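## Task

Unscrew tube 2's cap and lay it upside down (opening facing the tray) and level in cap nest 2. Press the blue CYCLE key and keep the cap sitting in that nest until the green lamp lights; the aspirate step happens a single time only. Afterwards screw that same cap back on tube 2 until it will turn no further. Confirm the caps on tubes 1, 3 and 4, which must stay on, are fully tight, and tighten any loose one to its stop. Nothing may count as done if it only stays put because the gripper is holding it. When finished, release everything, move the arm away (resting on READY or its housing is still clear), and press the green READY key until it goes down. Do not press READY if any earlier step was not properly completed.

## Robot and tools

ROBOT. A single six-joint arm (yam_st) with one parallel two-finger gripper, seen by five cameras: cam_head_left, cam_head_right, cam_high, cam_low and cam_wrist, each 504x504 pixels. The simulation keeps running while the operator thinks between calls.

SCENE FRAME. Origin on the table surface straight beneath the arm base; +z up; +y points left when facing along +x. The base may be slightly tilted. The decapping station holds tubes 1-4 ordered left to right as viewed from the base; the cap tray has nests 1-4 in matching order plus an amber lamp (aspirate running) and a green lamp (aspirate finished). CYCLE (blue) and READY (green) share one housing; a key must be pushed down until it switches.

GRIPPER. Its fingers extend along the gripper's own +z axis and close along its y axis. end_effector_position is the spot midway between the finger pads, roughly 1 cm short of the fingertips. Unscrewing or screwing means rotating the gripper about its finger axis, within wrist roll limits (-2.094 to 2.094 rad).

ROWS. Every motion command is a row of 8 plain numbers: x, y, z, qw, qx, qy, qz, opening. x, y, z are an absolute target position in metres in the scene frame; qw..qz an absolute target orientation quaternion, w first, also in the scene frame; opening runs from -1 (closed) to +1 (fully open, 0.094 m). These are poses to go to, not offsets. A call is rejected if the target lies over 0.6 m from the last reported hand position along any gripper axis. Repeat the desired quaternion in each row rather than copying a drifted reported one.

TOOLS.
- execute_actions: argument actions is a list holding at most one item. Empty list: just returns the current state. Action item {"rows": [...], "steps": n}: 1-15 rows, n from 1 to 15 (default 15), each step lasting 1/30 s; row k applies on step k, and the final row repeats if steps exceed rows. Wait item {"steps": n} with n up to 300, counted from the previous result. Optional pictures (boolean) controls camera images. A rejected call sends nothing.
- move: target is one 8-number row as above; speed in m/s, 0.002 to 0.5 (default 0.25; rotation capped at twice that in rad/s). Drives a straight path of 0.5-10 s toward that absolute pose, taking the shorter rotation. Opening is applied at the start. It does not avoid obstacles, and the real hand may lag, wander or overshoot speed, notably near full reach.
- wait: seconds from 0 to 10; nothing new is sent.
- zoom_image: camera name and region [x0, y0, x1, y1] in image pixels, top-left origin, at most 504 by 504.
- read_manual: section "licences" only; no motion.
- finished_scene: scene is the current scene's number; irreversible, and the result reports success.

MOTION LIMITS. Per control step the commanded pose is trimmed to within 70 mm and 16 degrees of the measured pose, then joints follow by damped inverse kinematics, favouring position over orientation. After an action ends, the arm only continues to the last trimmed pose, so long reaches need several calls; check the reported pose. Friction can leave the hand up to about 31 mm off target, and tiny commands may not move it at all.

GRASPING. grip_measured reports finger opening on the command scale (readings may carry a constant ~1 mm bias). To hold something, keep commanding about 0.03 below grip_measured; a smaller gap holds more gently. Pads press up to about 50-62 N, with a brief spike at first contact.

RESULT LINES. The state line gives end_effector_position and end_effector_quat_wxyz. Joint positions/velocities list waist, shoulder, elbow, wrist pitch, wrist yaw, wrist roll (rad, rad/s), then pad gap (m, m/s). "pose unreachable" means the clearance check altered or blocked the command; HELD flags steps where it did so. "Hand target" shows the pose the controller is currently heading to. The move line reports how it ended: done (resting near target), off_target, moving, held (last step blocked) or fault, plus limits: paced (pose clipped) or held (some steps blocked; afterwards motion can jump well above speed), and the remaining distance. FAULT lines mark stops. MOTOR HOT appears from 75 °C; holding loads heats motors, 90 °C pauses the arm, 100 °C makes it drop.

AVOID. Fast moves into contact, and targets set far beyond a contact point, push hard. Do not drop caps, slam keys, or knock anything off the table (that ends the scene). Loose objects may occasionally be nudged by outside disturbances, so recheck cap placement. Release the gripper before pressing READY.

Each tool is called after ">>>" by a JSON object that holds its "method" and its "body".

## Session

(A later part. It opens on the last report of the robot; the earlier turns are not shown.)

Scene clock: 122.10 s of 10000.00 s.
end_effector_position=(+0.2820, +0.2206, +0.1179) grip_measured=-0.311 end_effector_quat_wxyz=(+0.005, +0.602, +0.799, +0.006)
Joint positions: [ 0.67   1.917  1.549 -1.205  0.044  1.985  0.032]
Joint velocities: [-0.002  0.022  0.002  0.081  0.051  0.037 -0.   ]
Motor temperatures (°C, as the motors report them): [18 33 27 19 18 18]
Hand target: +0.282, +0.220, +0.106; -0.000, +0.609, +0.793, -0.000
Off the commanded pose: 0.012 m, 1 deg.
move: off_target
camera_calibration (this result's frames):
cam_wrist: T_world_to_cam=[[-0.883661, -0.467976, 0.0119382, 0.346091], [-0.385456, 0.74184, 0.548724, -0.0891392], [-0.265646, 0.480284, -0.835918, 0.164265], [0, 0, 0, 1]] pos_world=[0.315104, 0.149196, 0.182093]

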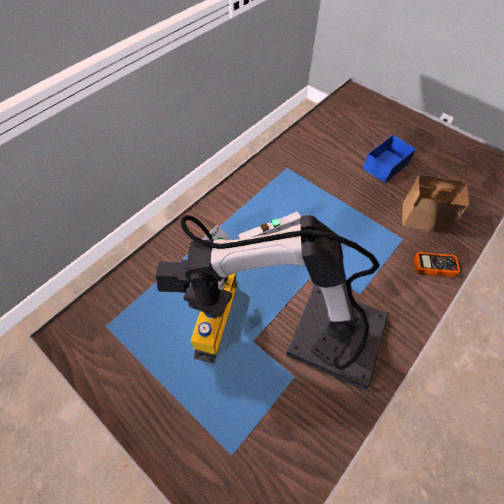

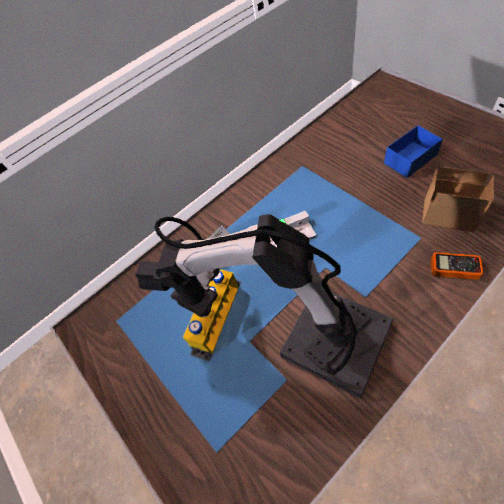

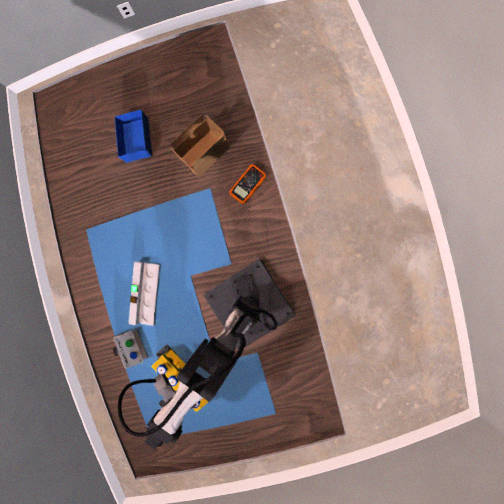

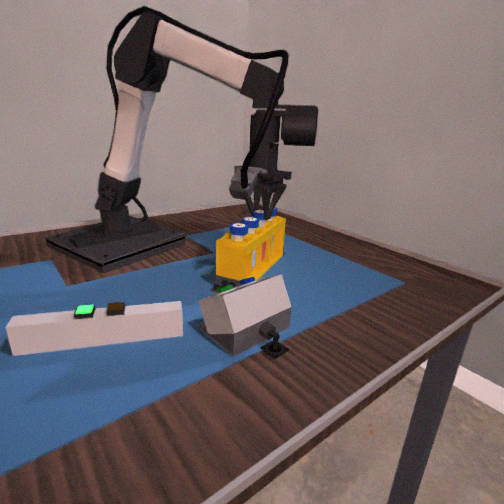

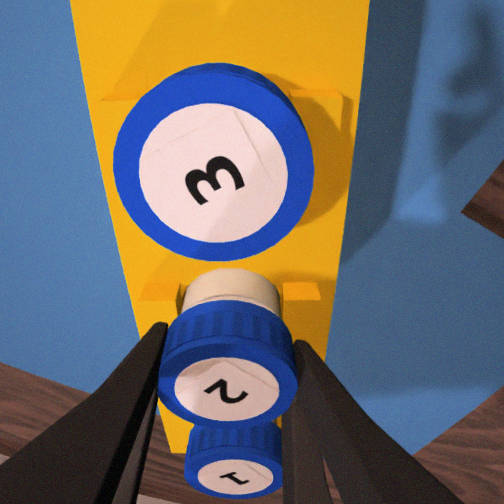

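>>> {"method": "execute_actions", "body": {"actions": [{"rows":[[0.2815,0.22,0.114,0,0.609,0.793,0,-0.14]],"steps":8}], "pictures": false}}

>>> {"method": "move", "body": {"target": [0.2815,0.22,0.114,0,-0.7,0.714,0,-0.14], "speed": 0.5}}

>>> {"method": "move", "body": {"target": [0.2815,0.22,0.114,0,-0.97,0.242,0,-0.14], "speed": 0.5}}

>>> {"method": "execute_actions", "body": {"actions": [{"rows":[[0.282,0.2205,0.114,0,-0.97,0.242,0,-0.345]],"steps":8}], "pictures": false}}

>>> {"method": "execute_actions", "body": {"actions": [{"rows":[[0.282,0.2205,0.098,0,0,1,0,-0.345]],"steps":15}], "pictures": false}}

>>> {"method": "execute_actions", "body": {"actions": [{"rows":[[0.282,0.2205,0.098,0,0,1,0,-0.345]],"steps":15}], "pictures": false}}

>>> {"method": "execute_actions", "body": {"actions": [{"rows":[[0.282,0.2205,0.098,0,0.609,0.793,0,-0.345]],"steps":15}], "pictures": false}}

>>> {"method": "execute_actions", "body": {"actions": [{"rows":[[0.282,0.2205,0.098,0,0.609,0.793,0,-0.345]],"steps":15}], "pictures": false}}

>>> {"method": "execute_actions", "body": {"actions": [{"rows":[[0.282,0.2205,0.098,0,0.609,0.793,0,-0.345]],"steps":15}], "pictures": false}}

>>> {"method": "execute_actions", "body": {"actions": [{"rows":[[0.282,0.2205,0.098,0,0.609,0.793,0,-0.345]],"steps":15}], "pictures": false}}

>>> {"method": "execute_actions", "body": {"actions": [{"rows":[[0.282,0.2205,0.098,0,0.609,0.793,0,-0.345]],"steps":15}]}}

Scene clock: 127.40 s of 10000.00 s.
end_effector_position=(+0.2818, +0.2207, +0.1179) grip_measured=-0.142 end_effector_quat_wxyz=(+0.004, +0.603, +0.797, +0.006)
Joint positions: [ 0.67   1.917  1.549 -1.205  0.043  1.989  0.04 ]
Joint velocities: [-0.027 -0.007 -0.022 -0.022 -0.007 -0.022  0.   ]
Motor temperatures (°C, as the motors report them): [18 33 27 19 18 18]
Hand target: +0.281, +0.220, +0.114; +0.000, +0.609, +0.793, +0.000
Off the commanded pose: 0.004 m, 1 deg.
Steps of this call (steps 1 to 151: nothing new was sent; steps 152 to 159: all 8 steps of this action). Readings (end_effector_position):
152: (+0.2819, +0.2205, +0.1179)
153: (+0.2819, +0.2206, +0.1179)
155: (+0.2818, +0.2206, +0.1179)
159: the state above

Scene clock: 131.23 s of 10000.00 s.
end_effector_position=(+0.2818, +0.2207, +0.1179) grip_measured=-0.142 end_effector_quat_wxyz=(-0.007, +0.697, -0.717, +0.003)
Joint positions: [ 0.67   1.917  1.549 -1.205  0.043 -0.848  0.04 ]
Joint velocities: [-0.002 -0.002 -0.007 -0.007 -0.022 -0.125  0.   ]
Motor temperatures (°C, as the motors report them): [18 33 27 19 18 18]
Hand target: +0.281, +0.220, +0.114; -0.000, +0.700, -0.714, +0.000
Off the commanded pose: 0.004 m, 1 deg.
move: done
camera_calibration (this result's frames):
cam_wrist: T_world_to_cam=[[0.9833, 0.177218, 0.0414164, -0.32595], [0.125664, -0.825752, 0.549857, 0.112509], [0.131644, -0.535469, -0.834232, 0.276184], [0, 0, 0, 1]] pos_world=[0.27001, 0.298556, 0.182037]

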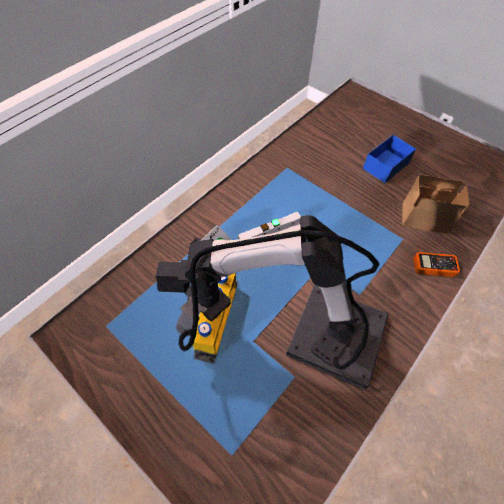

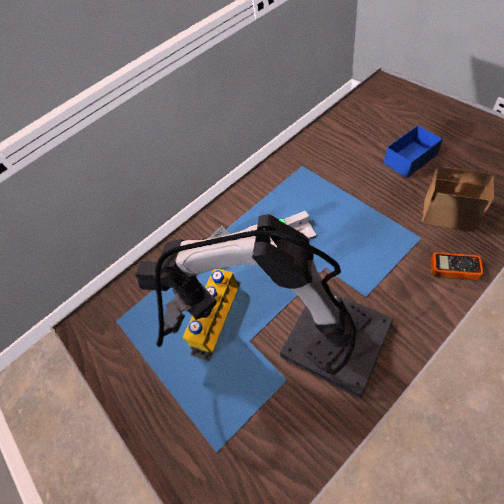

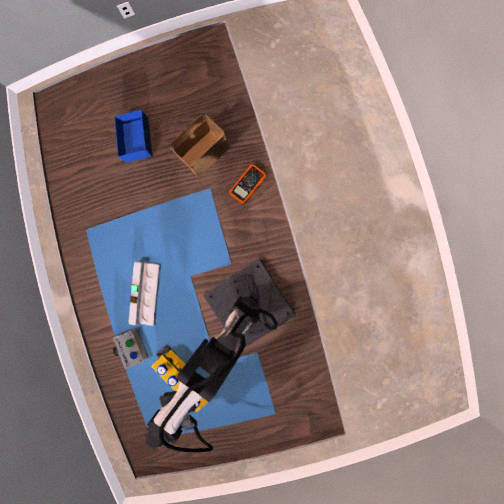

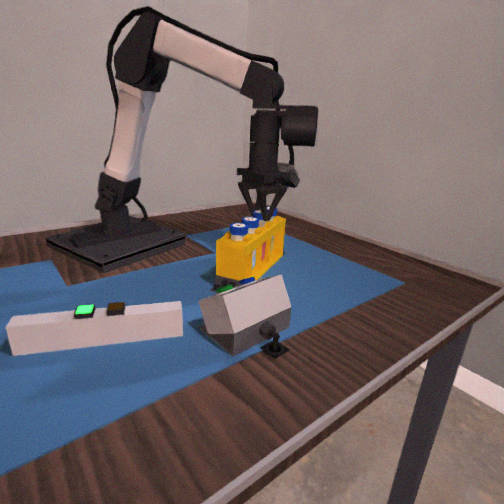

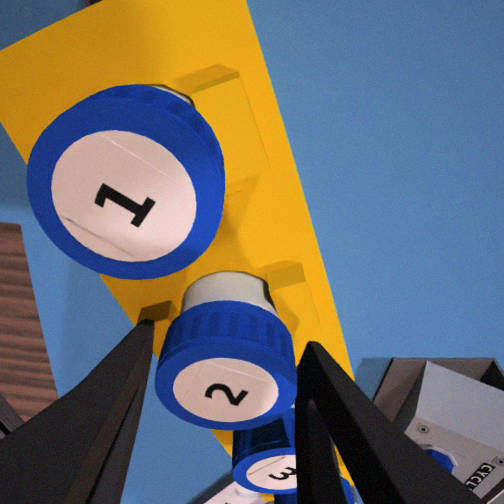

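Scene clock: 133.10 s of 10000.00 s.
end_effector_position=(+0.2818, +0.2207, +0.1179) grip_measured=-0.142 end_effector_quat_wxyz=(-0.004, +0.969, -0.247, +0.006)
Joint positions: [ 0.67   1.917  1.549 -1.205  0.043 -1.949  0.04 ]
Joint velocities: [-0.022  0.017 -0.022 -0.022  0.007 -0.022 -0.   ]
Motor temperatures (°C, as the motors report them): [18 33 27 19 18 18]
Hand target: +0.281, +0.220, +0.114; -0.000, +0.970, -0.242, +0.000
Off the commanded pose: 0.004 m, 1 deg.
move: done
camera_calibration (this result's frames):
cam_wrist: T_world_to_cam=[[0.286469, 0.957446, 0.0351079, -0.301045], [0.786825, -0.256011, 0.561574, -0.200899], [0.546665, -0.13325, -0.826681, 0.0695909], [0, 0, 0, 1]] pos_world=[0.206269, 0.246075, 0.180918]

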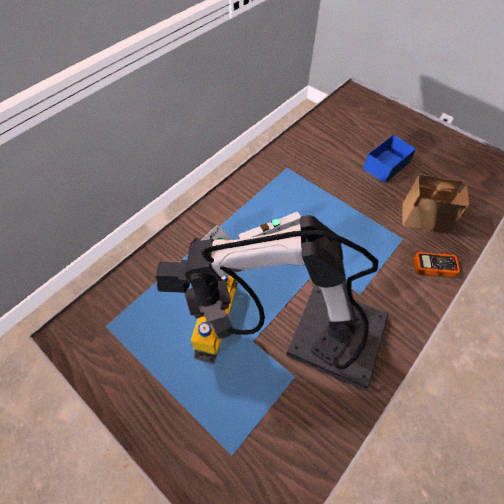

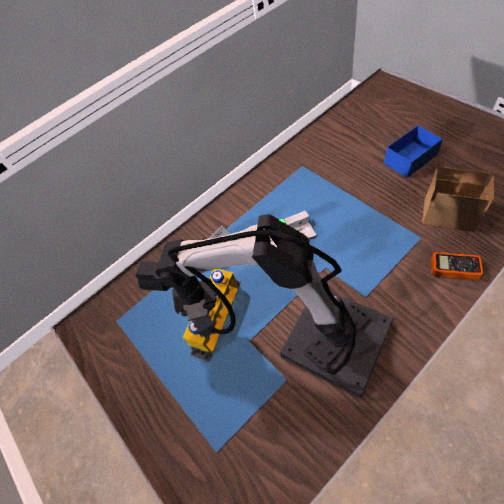

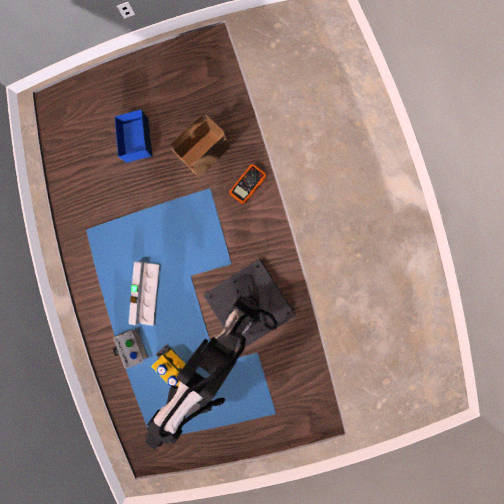

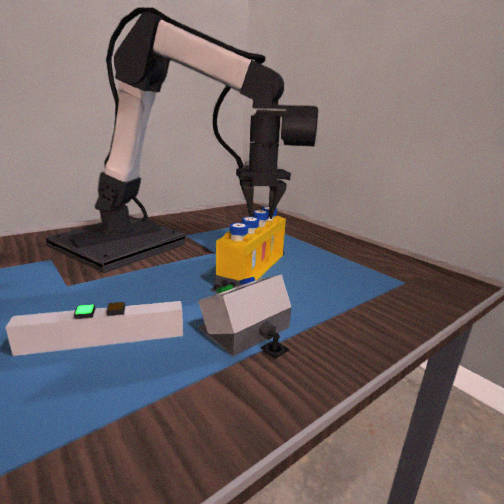

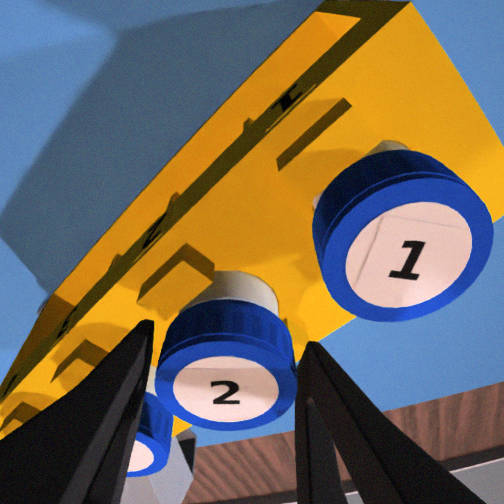

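Scene clock: 133.37 s of 10000.00 s.
end_effector_position=(+0.2818, +0.2207, +0.1179) grip_measured=-0.306 end_effector_quat_wxyz=(-0.004, +0.969, -0.246, +0.006)
Joint positions: [ 0.67   1.917  1.549 -1.205  0.043 -1.952  0.033]
Joint velocities: [-0.017  0.002 -0.017  0.022  0.095  0.007  0.   ]
Motor temperatures (°C, as the motors report them): [18 33 27 19 18 18]
Hand target: +0.282, +0.220, +0.114; -0.000, +0.970, -0.242, +0.000
Off the commanded pose: 0.004 m, 1 deg.
Steps of this call (steps 1 to 8: all 8 steps of this action). Readings (end_effector_position):
1: (+0.2818, +0.2207, +0.1179)
2: (+0.2818, +0.2207, +0.1179)
4: (+0.2818, +0.2207, +0.1179)
8: the state above

Scene clock: 133.87 s of 10000.00 s.
end_effector_position=(+0.2816, +0.2206, +0.1166) grip_measured=-0.306 end_effector_quat_wxyz=(-0.014, +0.836, -0.549, +0.007)
Joint positions: [ 0.67   1.9    1.52  -1.176  0.043 -1.287  0.033]
Joint velocities: [-0.007 -0.032 -0.032 -0.007 -0.037  1.297 -0.   ]
Motor temperatures (°C, as the motors report them): [18 33 27 19 18 18]
Hand target: +0.281, +0.220, +0.099; -0.008, +0.774, -0.633, +0.001
Off the commanded pose: 0.019 m, 113 deg; orientation clipped at the last step of the last action.
Steps of this call (steps 1 to 15: all 15 steps of this action). Readings (end_effector_position):
1: (+0.2815, +0.2205, +0.1166)
2: (+0.2816, +0.2206, +0.1166)
4: (+0.2816, +0.2206, +0.1165)
8: (+0.2816, +0.2206, +0.1165)
15: the state above

Scene clock: 134.37 s of 10000.00 s.
end_effector_position=(+0.2817, +0.2207, +0.1166) grip_measured=-0.306 end_effector_quat_wxyz=(+0.020, -0.609, +0.793, -0.002)
Joint positions: [ 0.67   1.893  1.511 -1.165  0.043 -0.616  0.033]
Joint velocities: [-0.022 -0.007 -0.012 -0.051 -0.007  1.223 -0.   ]
Motor temperatures (°C, as the motors report them): [18 33 27 19 18 18]
Hand target: +0.281, +0.220, +0.099; +0.011, -0.522, +0.853, +0.002
Off the commanded pose: 0.019 m, 75 deg; orientation clipped at the last step of the last action.
Steps of this call (steps 1 to 15: all 15 steps of this action). Readings (end_effector_position):
1: (+0.2816, +0.2206, +0.1165)
2: (+0.2816, +0.2206, +0.1165)
4: (+0.2816, +0.2206, +0.1166)
8: (+0.2816, +0.2206, +0.1166)
15: the state above

Scene clock: 134.87 s of 10000.00 s.
end_effector_position=(+0.2818, +0.2203, +0.1164) grip_measured=-0.306 end_effector_quat_wxyz=(+0.025, -0.307, +0.951, +0.006)
Joint positions: [ 0.67   1.881  1.494 -1.149  0.045  0.067  0.033]
Joint velocities: [-0.012 -0.032 -0.022 -0.022 -0.022  1.267 -0.001]
Motor temperatures (°C, as the motors report them): [18 33 27 19 18 18]
Hand target: +0.281, +0.220, +0.099; +0.016, -0.207, +0.978, +0.007
Off the commanded pose: 0.018 m, 111 deg; orientation clipped at the last step of the last action.
Steps of this call (steps 1 to 15: all 15 steps of this action). Readings (end_effector_position):
1: (+0.2817, +0.2207, +0.1165)
2: (+0.2816, +0.2207, +0.1165)
4: (+0.2816, +0.2206, +0.1165)
8: (+0.2817, +0.2206, +0.1165)
15: the state above

Scene clock: 135.37 s of 10000.00 s.
end_effector_position=(+0.2820, +0.2200, +0.1164) grip_measured=-0.306 end_effector_quat_wxyz=(+0.023, +0.031, +0.999, +0.014)
Joint positions: [ 0.67   1.88   1.493 -1.147  0.047  0.754  0.033]
Joint velocities: [-0.007  0.002 -0.007  0.022  0.051  1.311 -0.   ]
Motor temperatures (°C, as the motors report them): [18 33 27 19 18 18]
Hand target: +0.281, +0.220, +0.099; +0.012, +0.135, +0.991, +0.011
Off the commanded pose: 0.018 m, 72 deg; orientation clipped at the last step of the last action.
Steps of this call (steps 1 to 15: all 15 steps of this action). Readings (end_effector_position):
1: (+0.2818, +0.2203, +0.1165)
2: (+0.2818, +0.2203, +0.1164)
4: (+0.2818, +0.2202, +0.1164)
8: (+0.2819, +0.2202, +0.1164)
15: the state above

Scene clock: 135.87 s of 10000.00 s.
end_effector_position=(+0.2820, +0.2199, +0.1164) grip_measured=-0.307 end_effector_quat_wxyz=(+0.017, +0.358, +0.933, +0.020)
Joint positions: [ 0.67   1.88   1.493 -1.148  0.048  1.426  0.033]
Joint velocities: [-0.012  0.002  0.002  0.081  0.007  1.179  0.   ]
Motor temperatures (°C, as the motors report them): [18 33 27 19 18 18]
Hand target: +0.281, +0.220, +0.099; +0.006, +0.455, +0.890, +0.011
Off the commanded pose: 0.018 m, 33 deg; orientation clipped at the last step of the last action.
Steps of this call (steps 1 to 15: all 15 steps of this action). Readings (end_effector_position):
1: (+0.2820, +0.2200, +0.1164)
2: (+0.2820, +0.2200, +0.1164)
4: (+0.2821, +0.2200, +0.1164)
8: (+0.2820, +0.2199, +0.1164)
15: the state above

Scene clock: 136.37 s of 10000.00 s.
end_effector_position=(+0.2819, +0.2199, +0.1162) grip_measured=-0.307 end_effector_quat_wxyz=(+0.011, +0.573, +0.819, +0.020)
Joint positions: [ 0.67   1.887  1.502 -1.157  0.047  1.914  0.033]
Joint velocities: [-0.012 -0.002  0.012  0.007  0.007  0.315 -0.   ]
Motor temperatures (°C, as the motors report them): [18 33 27 19 18 18]
Hand target: +0.281, +0.220, +0.099; +0.001, +0.608, +0.794, +0.000
Off the commanded pose: 0.018 m, 6 deg.
Steps of this call (steps 1 to 15: all 15 steps of this action). Readings (end_effector_position):
1: (+0.2820, +0.2199, +0.1164)
2: (+0.2820, +0.2199, +0.1164)
4: (+0.2820, +0.2199, +0.1164)
8: (+0.2818, +0.2198, +0.1160)
15: the state above

Scene clock: 136.87 s of 10000.00 s.
end_effector_position=(+0.2819, +0.2199, +0.1161) grip_measured=-0.307 end_effector_quat_wxyz=(+0.010, +0.595, +0.804, +0.020)
Joint positions: [ 0.67   1.888  1.503 -1.158  0.047  1.966  0.033]
Joint velocities: [-0.007 -0.012  0.022  0.007  0.022  0.037  0.   ]
Motor temperatures (°C, as the motors report them): [18 33 27 19 18 18]
Hand target: +0.281, +0.220, +0.098; +0.000, +0.609, +0.793, -0.000
Off the commanded pose: 0.018 m, 3 deg.
Steps of this call (steps 1 to 15: all 15 steps of this action). Readings (end_effector_position):
1: (+0.2819, +0.2199, +0.1161)
2: (+0.2819, +0.2199, +0.1160)
4: (+0.2819, +0.2199, +0.1161)
8: (+0.2818, +0.2198, +0.1160)
15: the state above
camera_calibration (this result's frames):
cam_wrist: T_world_to_cam=[[-0.875269, -0.483335, -0.0170858, 0.350114], [-0.411869, 0.726403, 0.550184, -0.0769286], [-0.253512, 0.488596, -0.834869, 0.157663], [0, 0, 0, 1]] pos_world=[0.314729, 0.14807, 0.179935]

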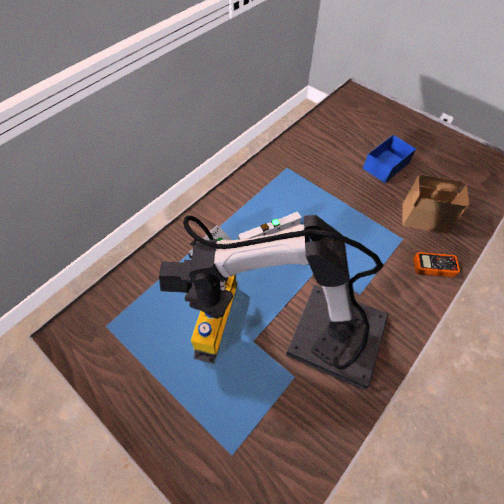

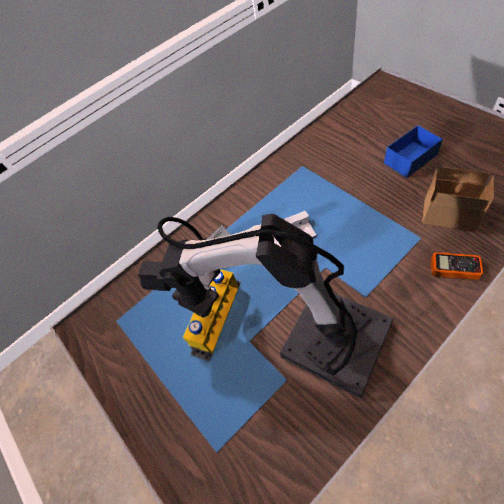

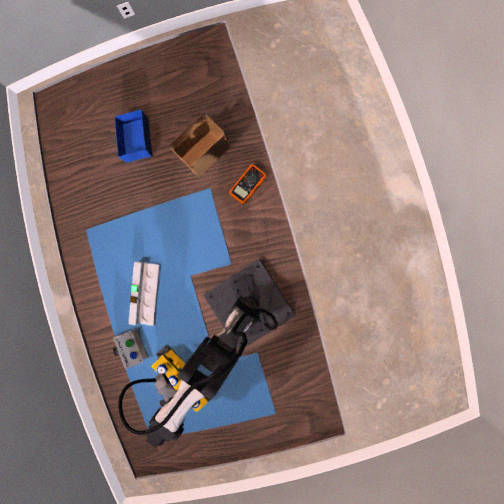

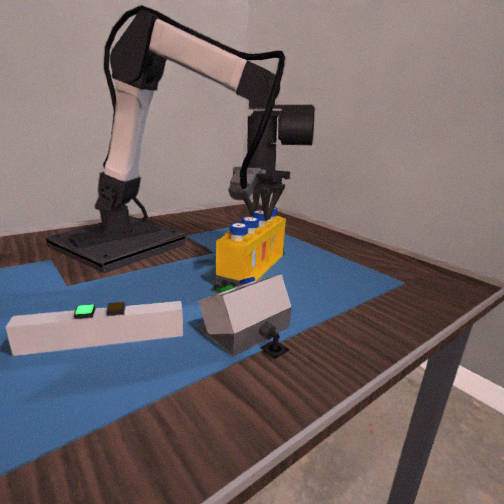

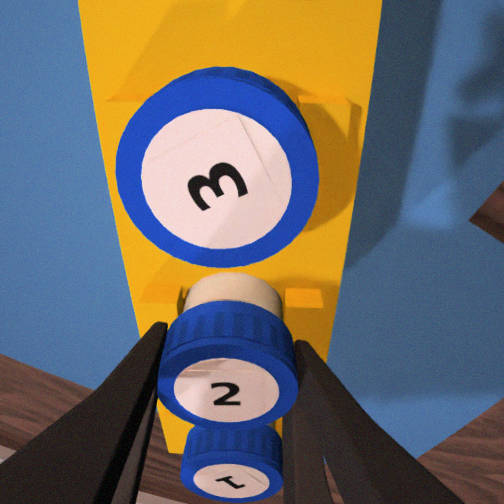

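>>> {"method": "execute_actions", "body": {"actions": [{"rows":[[0.2815,0.22,0.116,-0.009,0.609,0.793,-0.022,-0.14]],"steps":10}], "pictures": false}}

>>> {"method": "move", "body": {"target": [0.2815,0.22,0.116,-0.015,-0.707,0.707,0.004,-0.14], "speed": 0.5}}

>>> {"method": "execute_actions", "body": {"actions": [{"rows":[[0.2815,0.22,0.116,-0.015,-0.707,0.707,0.004,-0.345]],"steps":8}], "pictures": false}}

>>> {"method": "move", "body": {"target": [0.282,0.2205,0.10,-0.009,0.609,0.793,-0.022,-0.345], "speed": 0.5}}

>>> {"method": "zoom_image", "body": {"camera": "cam_low", "region": [210,170,300,260]}}

Scene clock: 141.40 s of 10000.00 s.
end_effector_position=(+0.2812, +0.2219, +0.1146) grip_measured=-0.142 end_effector_quat_wxyz=(-0.004, +0.601, +0.799, -0.014)
Joint positions: [ 0.67   1.961  1.595 -1.251  0.036  1.986  0.04 ]
Joint velocities: [-0.007 -0.007  0.017 -0.125  0.007  0.007 -0.   ]
Motor temperatures (°C, as the motors report them): [18 32 27 19 18 18]
Hand target: +0.281, +0.220, +0.116; -0.009, +0.609, +0.793, -0.022
Off the commanded pose: 0.002 m, 2 deg.
Steps of this call (steps 1 to 126: nothing new was sent; steps 127 to 136: all 10 steps of this action). Readings (end_effector_position):
127: (+0.2821, +0.2203, +0.1181)
128: (+0.2837, +0.2220, +0.1192)
130: (+0.2846, +0.2240, +0.1185)
134: (+0.2825, +0.2229, +0.1147)
136: the state above

Scene clock: 145.23 s of 10000.00 s.
end_effector_position=(+0.2798, +0.2208, +0.1152) grip_measured=-0.142 end_effector_quat_wxyz=(+0.019, +0.705, -0.709, -0.002)
Joint positions: [ 0.67   1.961  1.597 -1.261  0.036 -0.869  0.04 ]
Joint velocities: [-0.007 -0.002 -0.002  0.007 -0.022 -0.022  0.   ]
Motor temperatures (°C, as the motors report them): [18 32 27 19 18 18]
Hand target: +0.282, +0.220, +0.116; +0.015, +0.707, -0.707, -0.004
Off the commanded pose: 0.002 m, 1 deg.
move: done
camera_calibration (this result's frames):
cam_wrist: T_world_to_cam=[[0.979834, 0.199693, -0.00694723, -0.322315], [0.168564, -0.807421, 0.565383, 0.0965011], [0.107294, -0.555153, -0.824799, 0.28429], [0, 0, 0, 1]] pos_world=[0.269046, 0.300106, 0.177683]

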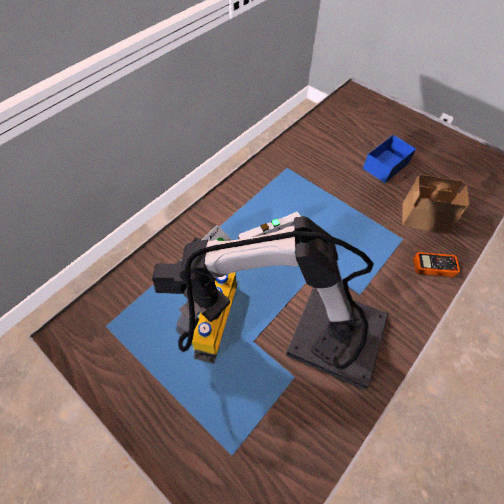

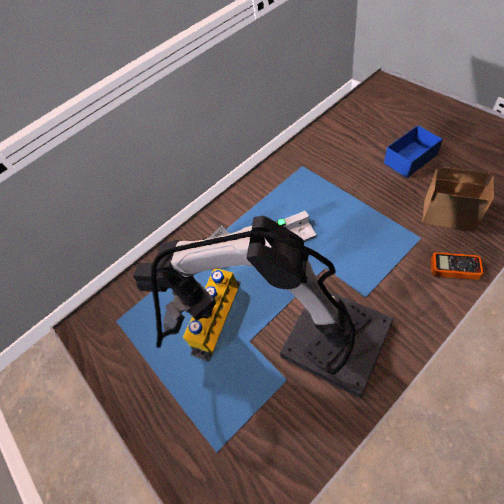

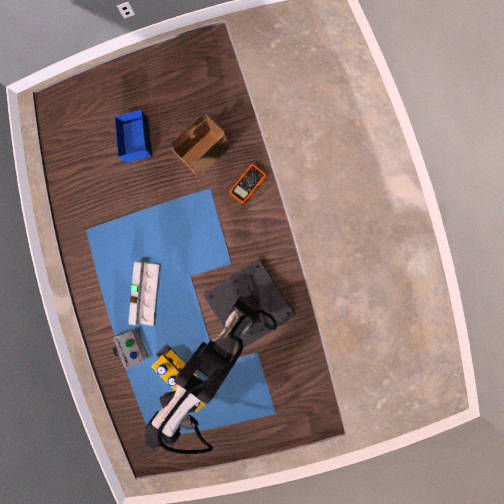

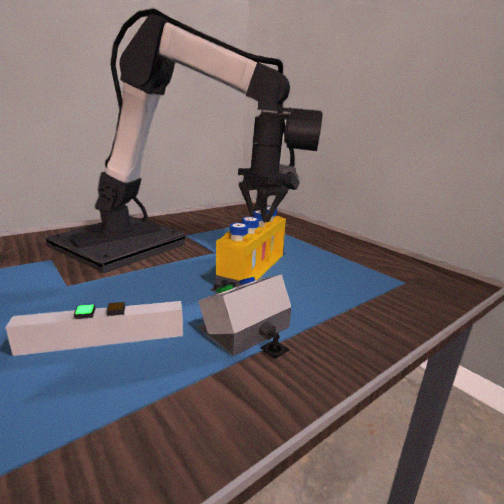

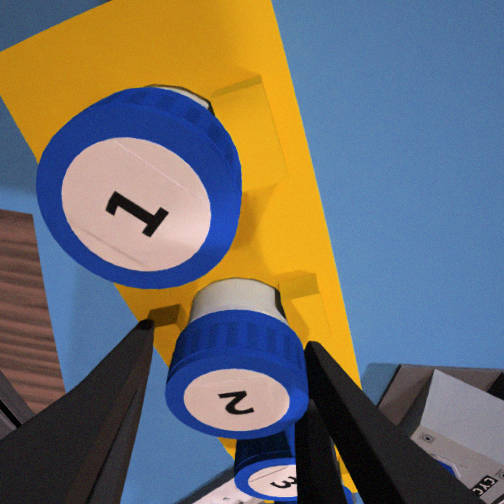

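Scene clock: 145.50 s of 10000.00 s.
end_effector_position=(+0.2823, +0.2208, +0.1151) grip_measured=-0.309 end_effector_quat_wxyz=(+0.015, +0.705, -0.709, +0.000)
Joint positions: [ 0.668  1.961  1.597 -1.253  0.041 -0.871  0.032]
Joint velocities: [-0.012  0.007  0.007  0.051  0.022 -0.007 -0.   ]
Motor temperatures (°C, as the motors report them): [18 32 27 19 18 18]
Hand target: +0.282, +0.220, +0.116; +0.015, +0.707, -0.707, -0.004
Off the commanded pose: 0.001 m, 1 deg.
Steps of this call (steps 1 to 8: all 8 steps of this action). Readings (end_effector_position):
1: (+0.2811, +0.2208, +0.1152)
2: (+0.2821, +0.2208, +0.1151)
4: (+0.2823, +0.2208, +0.1151)
8: the state above

Scene clock: 149.37 s of 10000.00 s.
end_effector_position=(+0.2823, +0.2193, +0.1127) grip_measured=-0.311 end_effector_quat_wxyz=(-0.006, +0.595, +0.804, -0.016)
Joint positions: [ 0.661  1.962  1.59  -1.248  0.034  1.96   0.032]
Joint velocities: [-0.007 -0.012 -0.007  0.022  0.051 -0.022 -0.001]
Motor temperatures (°C, as the motors report them): [18 33 27 19 18 18]
Hand target: +0.281, +0.220, +0.100; -0.009, +0.609, +0.793, -0.023
Off the commanded pose: 0.013 m, 2 deg.
move: off_target
camera_calibration (this result's frames):
cam_wrist: T_world_to_cam=[[-0.87385, -0.482392, 0.0606999, 0.34074], [-0.374454, 0.74738, 0.548824, -0.0895523], [-0.310114, 0.45686, -0.833731, 0.178062], [0, 0, 0, 1]] pos_world=[0.319442, 0.149951, 0.176921]

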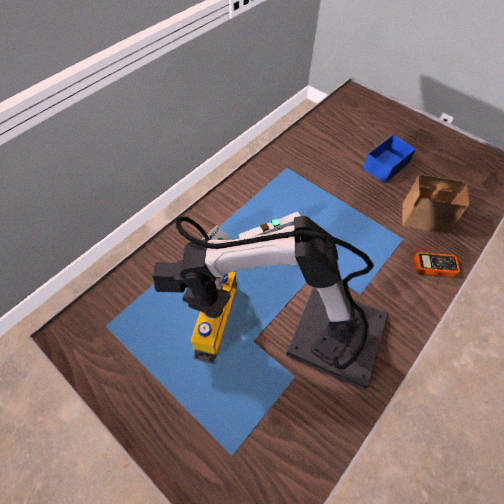

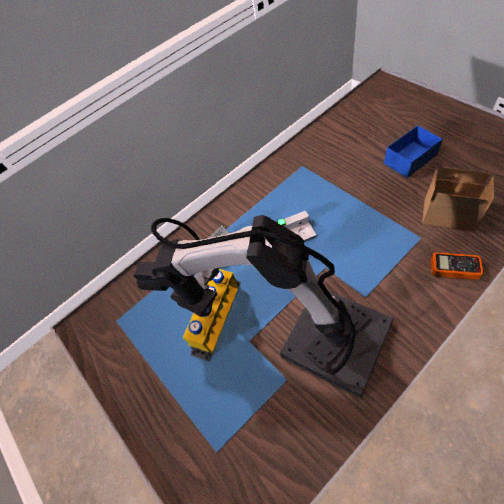

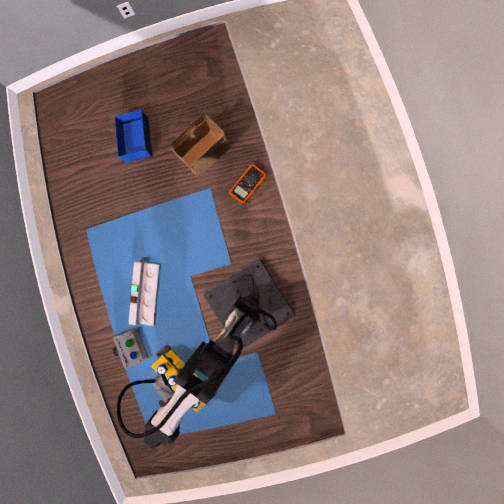

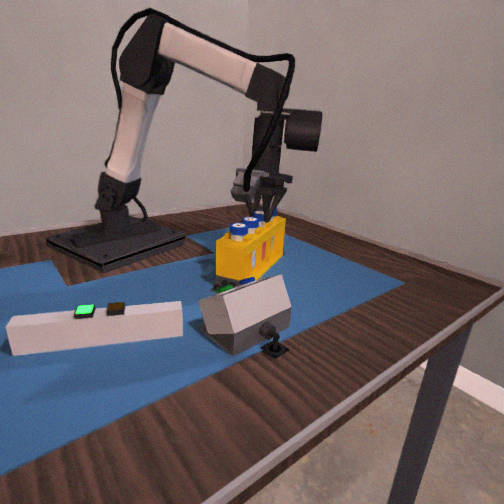

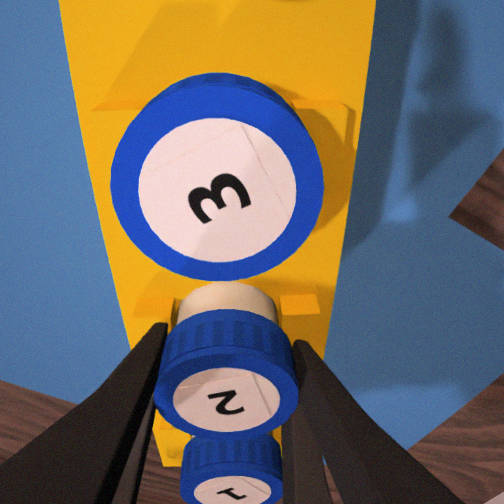

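Region (210, 170, 300, 260) of cam_low's 504x504 image, scaled by 5.600, with more detail than that image has.

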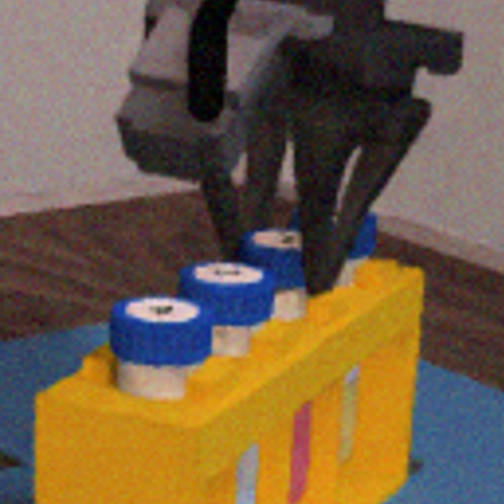

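>>> {"method": "execute_actions", "body": {"actions": [{"rows":[[0.282,0.22,0.113,-0.006,0.6,0.8,-0.014,-0.14],[0.282,0.22,0.113,-0.006,0.6,0.8,-0.014,-0.14],[0.282,0.22,0.113,-0.006,0.6,0.8,-0.014,-0.14],[0.282,0.22,0.12,-0.006,0.6,0.8,-0.014,-0.14]],"steps":12}], "pictures": false}}

>>> {"method": "move", "body": {"target": [0.283,0.2205,0.12,-0.01,-0.707,0.707,0.003,-0.14], "speed": 0.5}}

>>> {"method": "execute_actions", "body": {"actions": [{"rows":[[0.282,0.2205,0.116,-0.01,-0.707,0.707,0.003,-0.345]],"steps":8}], "pictures": false}}

>>> {"method": "move", "body": {"target": [0.282,0.2205,0.108,-0.008,0.383,0.924,-0.01,-0.345], "speed": 0.5}}

Scene clock: 151.53 s of 10000.00 s.
end_effector_position=(+0.2814, +0.2186, +0.1136) grip_measured=-0.142 end_effector_quat_wxyz=(-0.007, +0.596, +0.803, -0.018)
Joint positions: [ 0.661  1.962  1.593 -1.256  0.034  1.965  0.04 ]
Joint velocities: [ 0.017 -0.007 -0.012 -0.051 -0.037 -0.037  0.002]
Motor temperatures (°C, as the motors report them): [18 33 27 19 18 18]
Hand target: +0.282, +0.220, +0.120; -0.006, +0.600, +0.800, -0.014
Off the commanded pose: 0.007 m, 1 deg.
Steps of this call (steps 1 to 53: nothing new was sent; steps 54 to 65: all 12 steps of this action). Readings (end_effector_position):
54: (+0.2823, +0.2193, +0.1127)
55: (+0.2824, +0.2194, +0.1127)
57: (+0.2824, +0.2194, +0.1131)
61: (+0.2819, +0.2190, +0.1135)
65: the state above

Scene clock: 155.37 s of 10000.00 s.
end_effector_position=(+0.2820, +0.2175, +0.1136) grip_measured=-0.142 end_effector_quat_wxyz=(+0.020, +0.702, -0.712, -0.000)
Joint positions: [ 0.661  1.962  1.593 -1.257  0.041 -0.87   0.04 ]
Joint velocities: [-0.002 -0.017  0.012 -0.022 -0.066  0.022  0.   ]
Motor temperatures (°C, as the motors report them): [18 33 27 19 18 18]
Hand target: +0.283, +0.221, +0.120; +0.010, +0.707, -0.707, -0.003
Off the commanded pose: 0.007 m, 1 deg.
move: done
camera_calibration (this result's frames):
cam_wrist: T_world_to_cam=[[0.981286, 0.192441, -0.0066522, -0.322682], [0.161878, -0.805743, 0.569715, 0.0954356], [0.104277, -0.56013, -0.821816, 0.28247], [0, 0, 0, 1]] pos_world=[0.27174, 0.297214, 0.17562]

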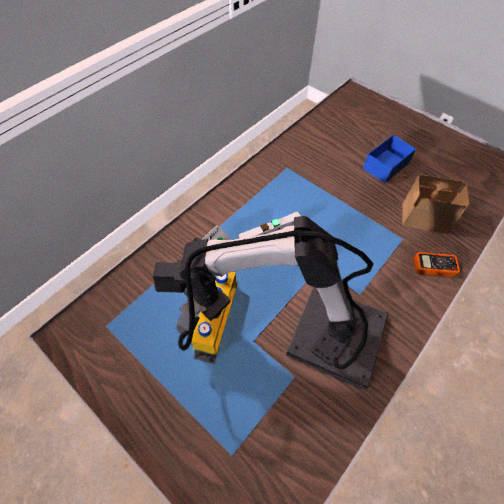

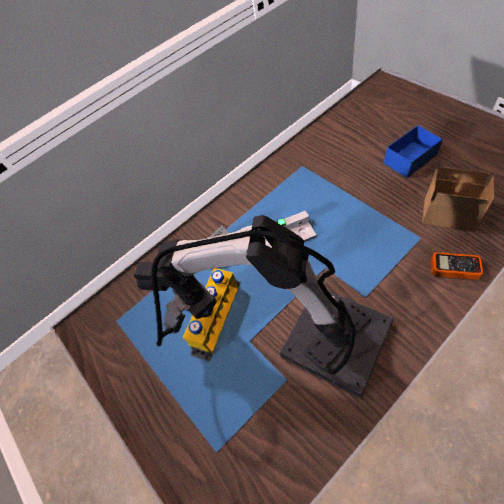

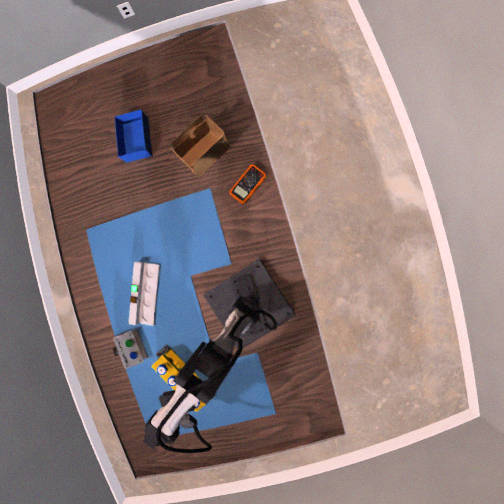

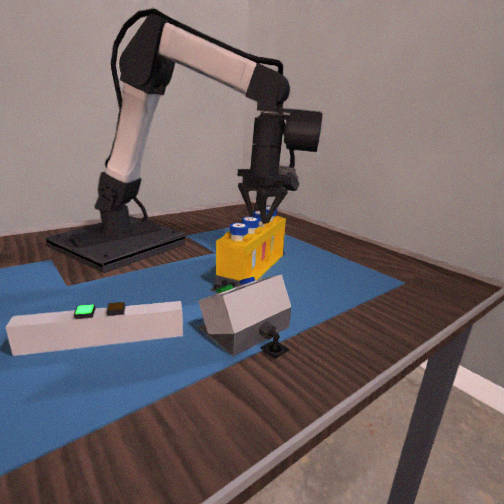

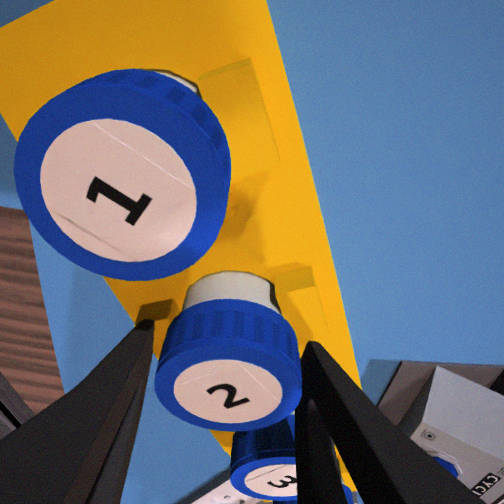

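Scene clock: 155.63 s of 10000.00 s.
end_effector_position=(+0.2820, +0.2176, +0.1136) grip_measured=-0.306 end_effector_quat_wxyz=(+0.020, +0.702, -0.712, -0.000)
Joint positions: [ 0.661  1.962  1.593 -1.257  0.04  -0.871  0.033]
Joint velocities: [-0.007  0.002 -0.002  0.007 -0.125  0.037  0.001]
Motor temperatures (°C, as the motors report them): [18 33 27 19 18 18]
Hand target: +0.282, +0.221, +0.116; +0.010, +0.707, -0.707, -0.003
Off the commanded pose: 0.004 m, 1 deg.
Steps of this call (steps 1 to 8: all 8 steps of this action). Readings (end_effector_position):
1: (+0.2820, +0.2175, +0.1136)
2: (+0.2820, +0.2176, +0.1136)
4: (+0.2820, +0.2176, +0.1136)
8: the state above

Scene clock: 158.77 s of 10000.00 s.
end_effector_position=(+0.2803, +0.2215, +0.1116) grip_measured=-0.306 end_effector_quat_wxyz=(-0.018, +0.330, +0.944, -0.009)
Joint positions: [ 0.661  1.962  1.585 -1.243  0.017  1.358  0.033]
Joint velocities: [-0.002 -0.002 -0.002 -0.022 -0.051  0.051 -0.001]
Motor temperatures (°C, as the motors report them): [18 34 27 19 18 18]
Hand target: +0.282, +0.220, +0.108; -0.010, +0.381, +0.925, -0.010
Off the commanded pose: 0.004 m, 7 deg.
move: off_target
camera_calibration (this result's frames):
cam_wrist: T_world_to_cam=[[-0.446417, -0.893475, 0.0491319, 0.312695], [-0.716666, 0.389874, 0.578263, 0.0804775], [-0.535819, 0.222935, -0.81437, 0.288425], [0, 0, 0, 1]] pos_world=[0.351811, 0.18371, 0.172984]

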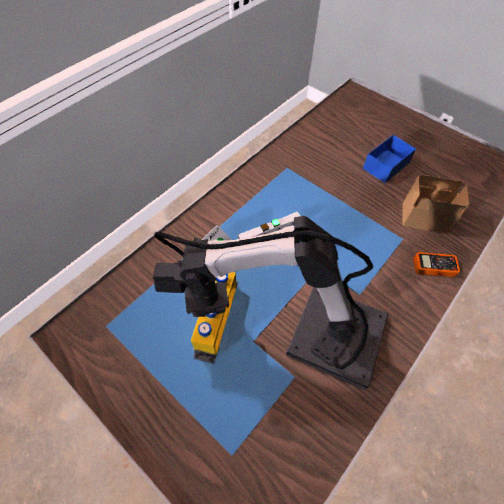

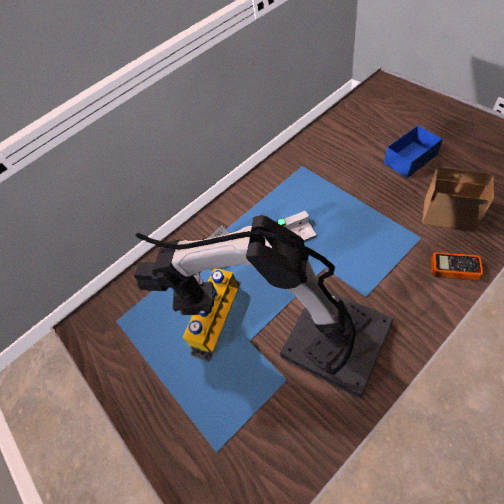

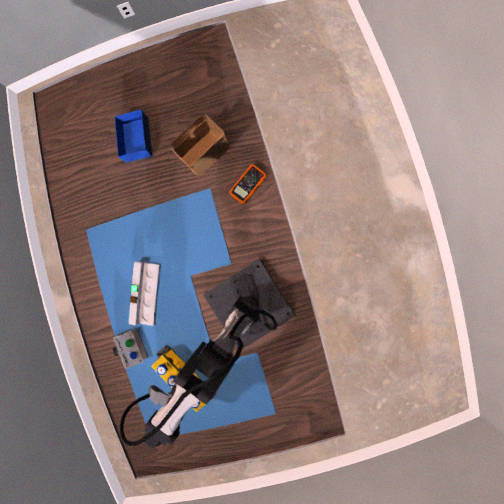

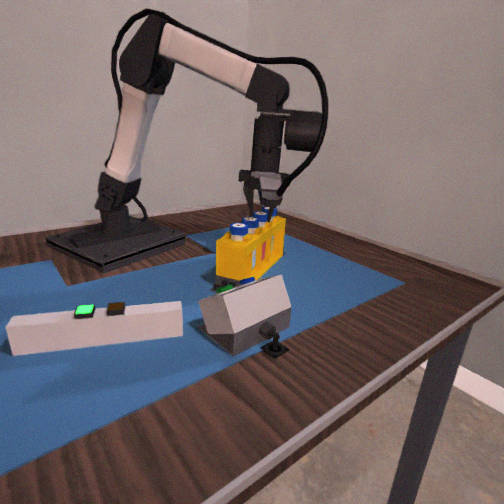

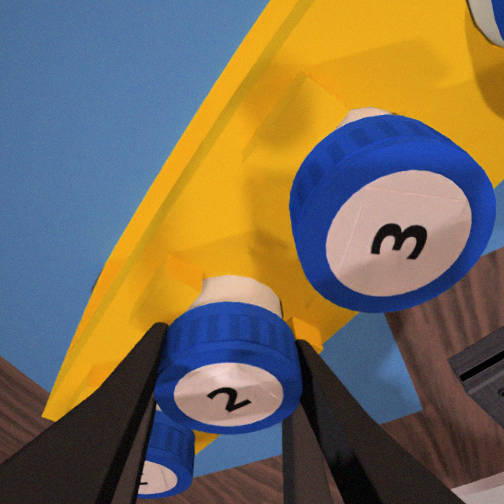

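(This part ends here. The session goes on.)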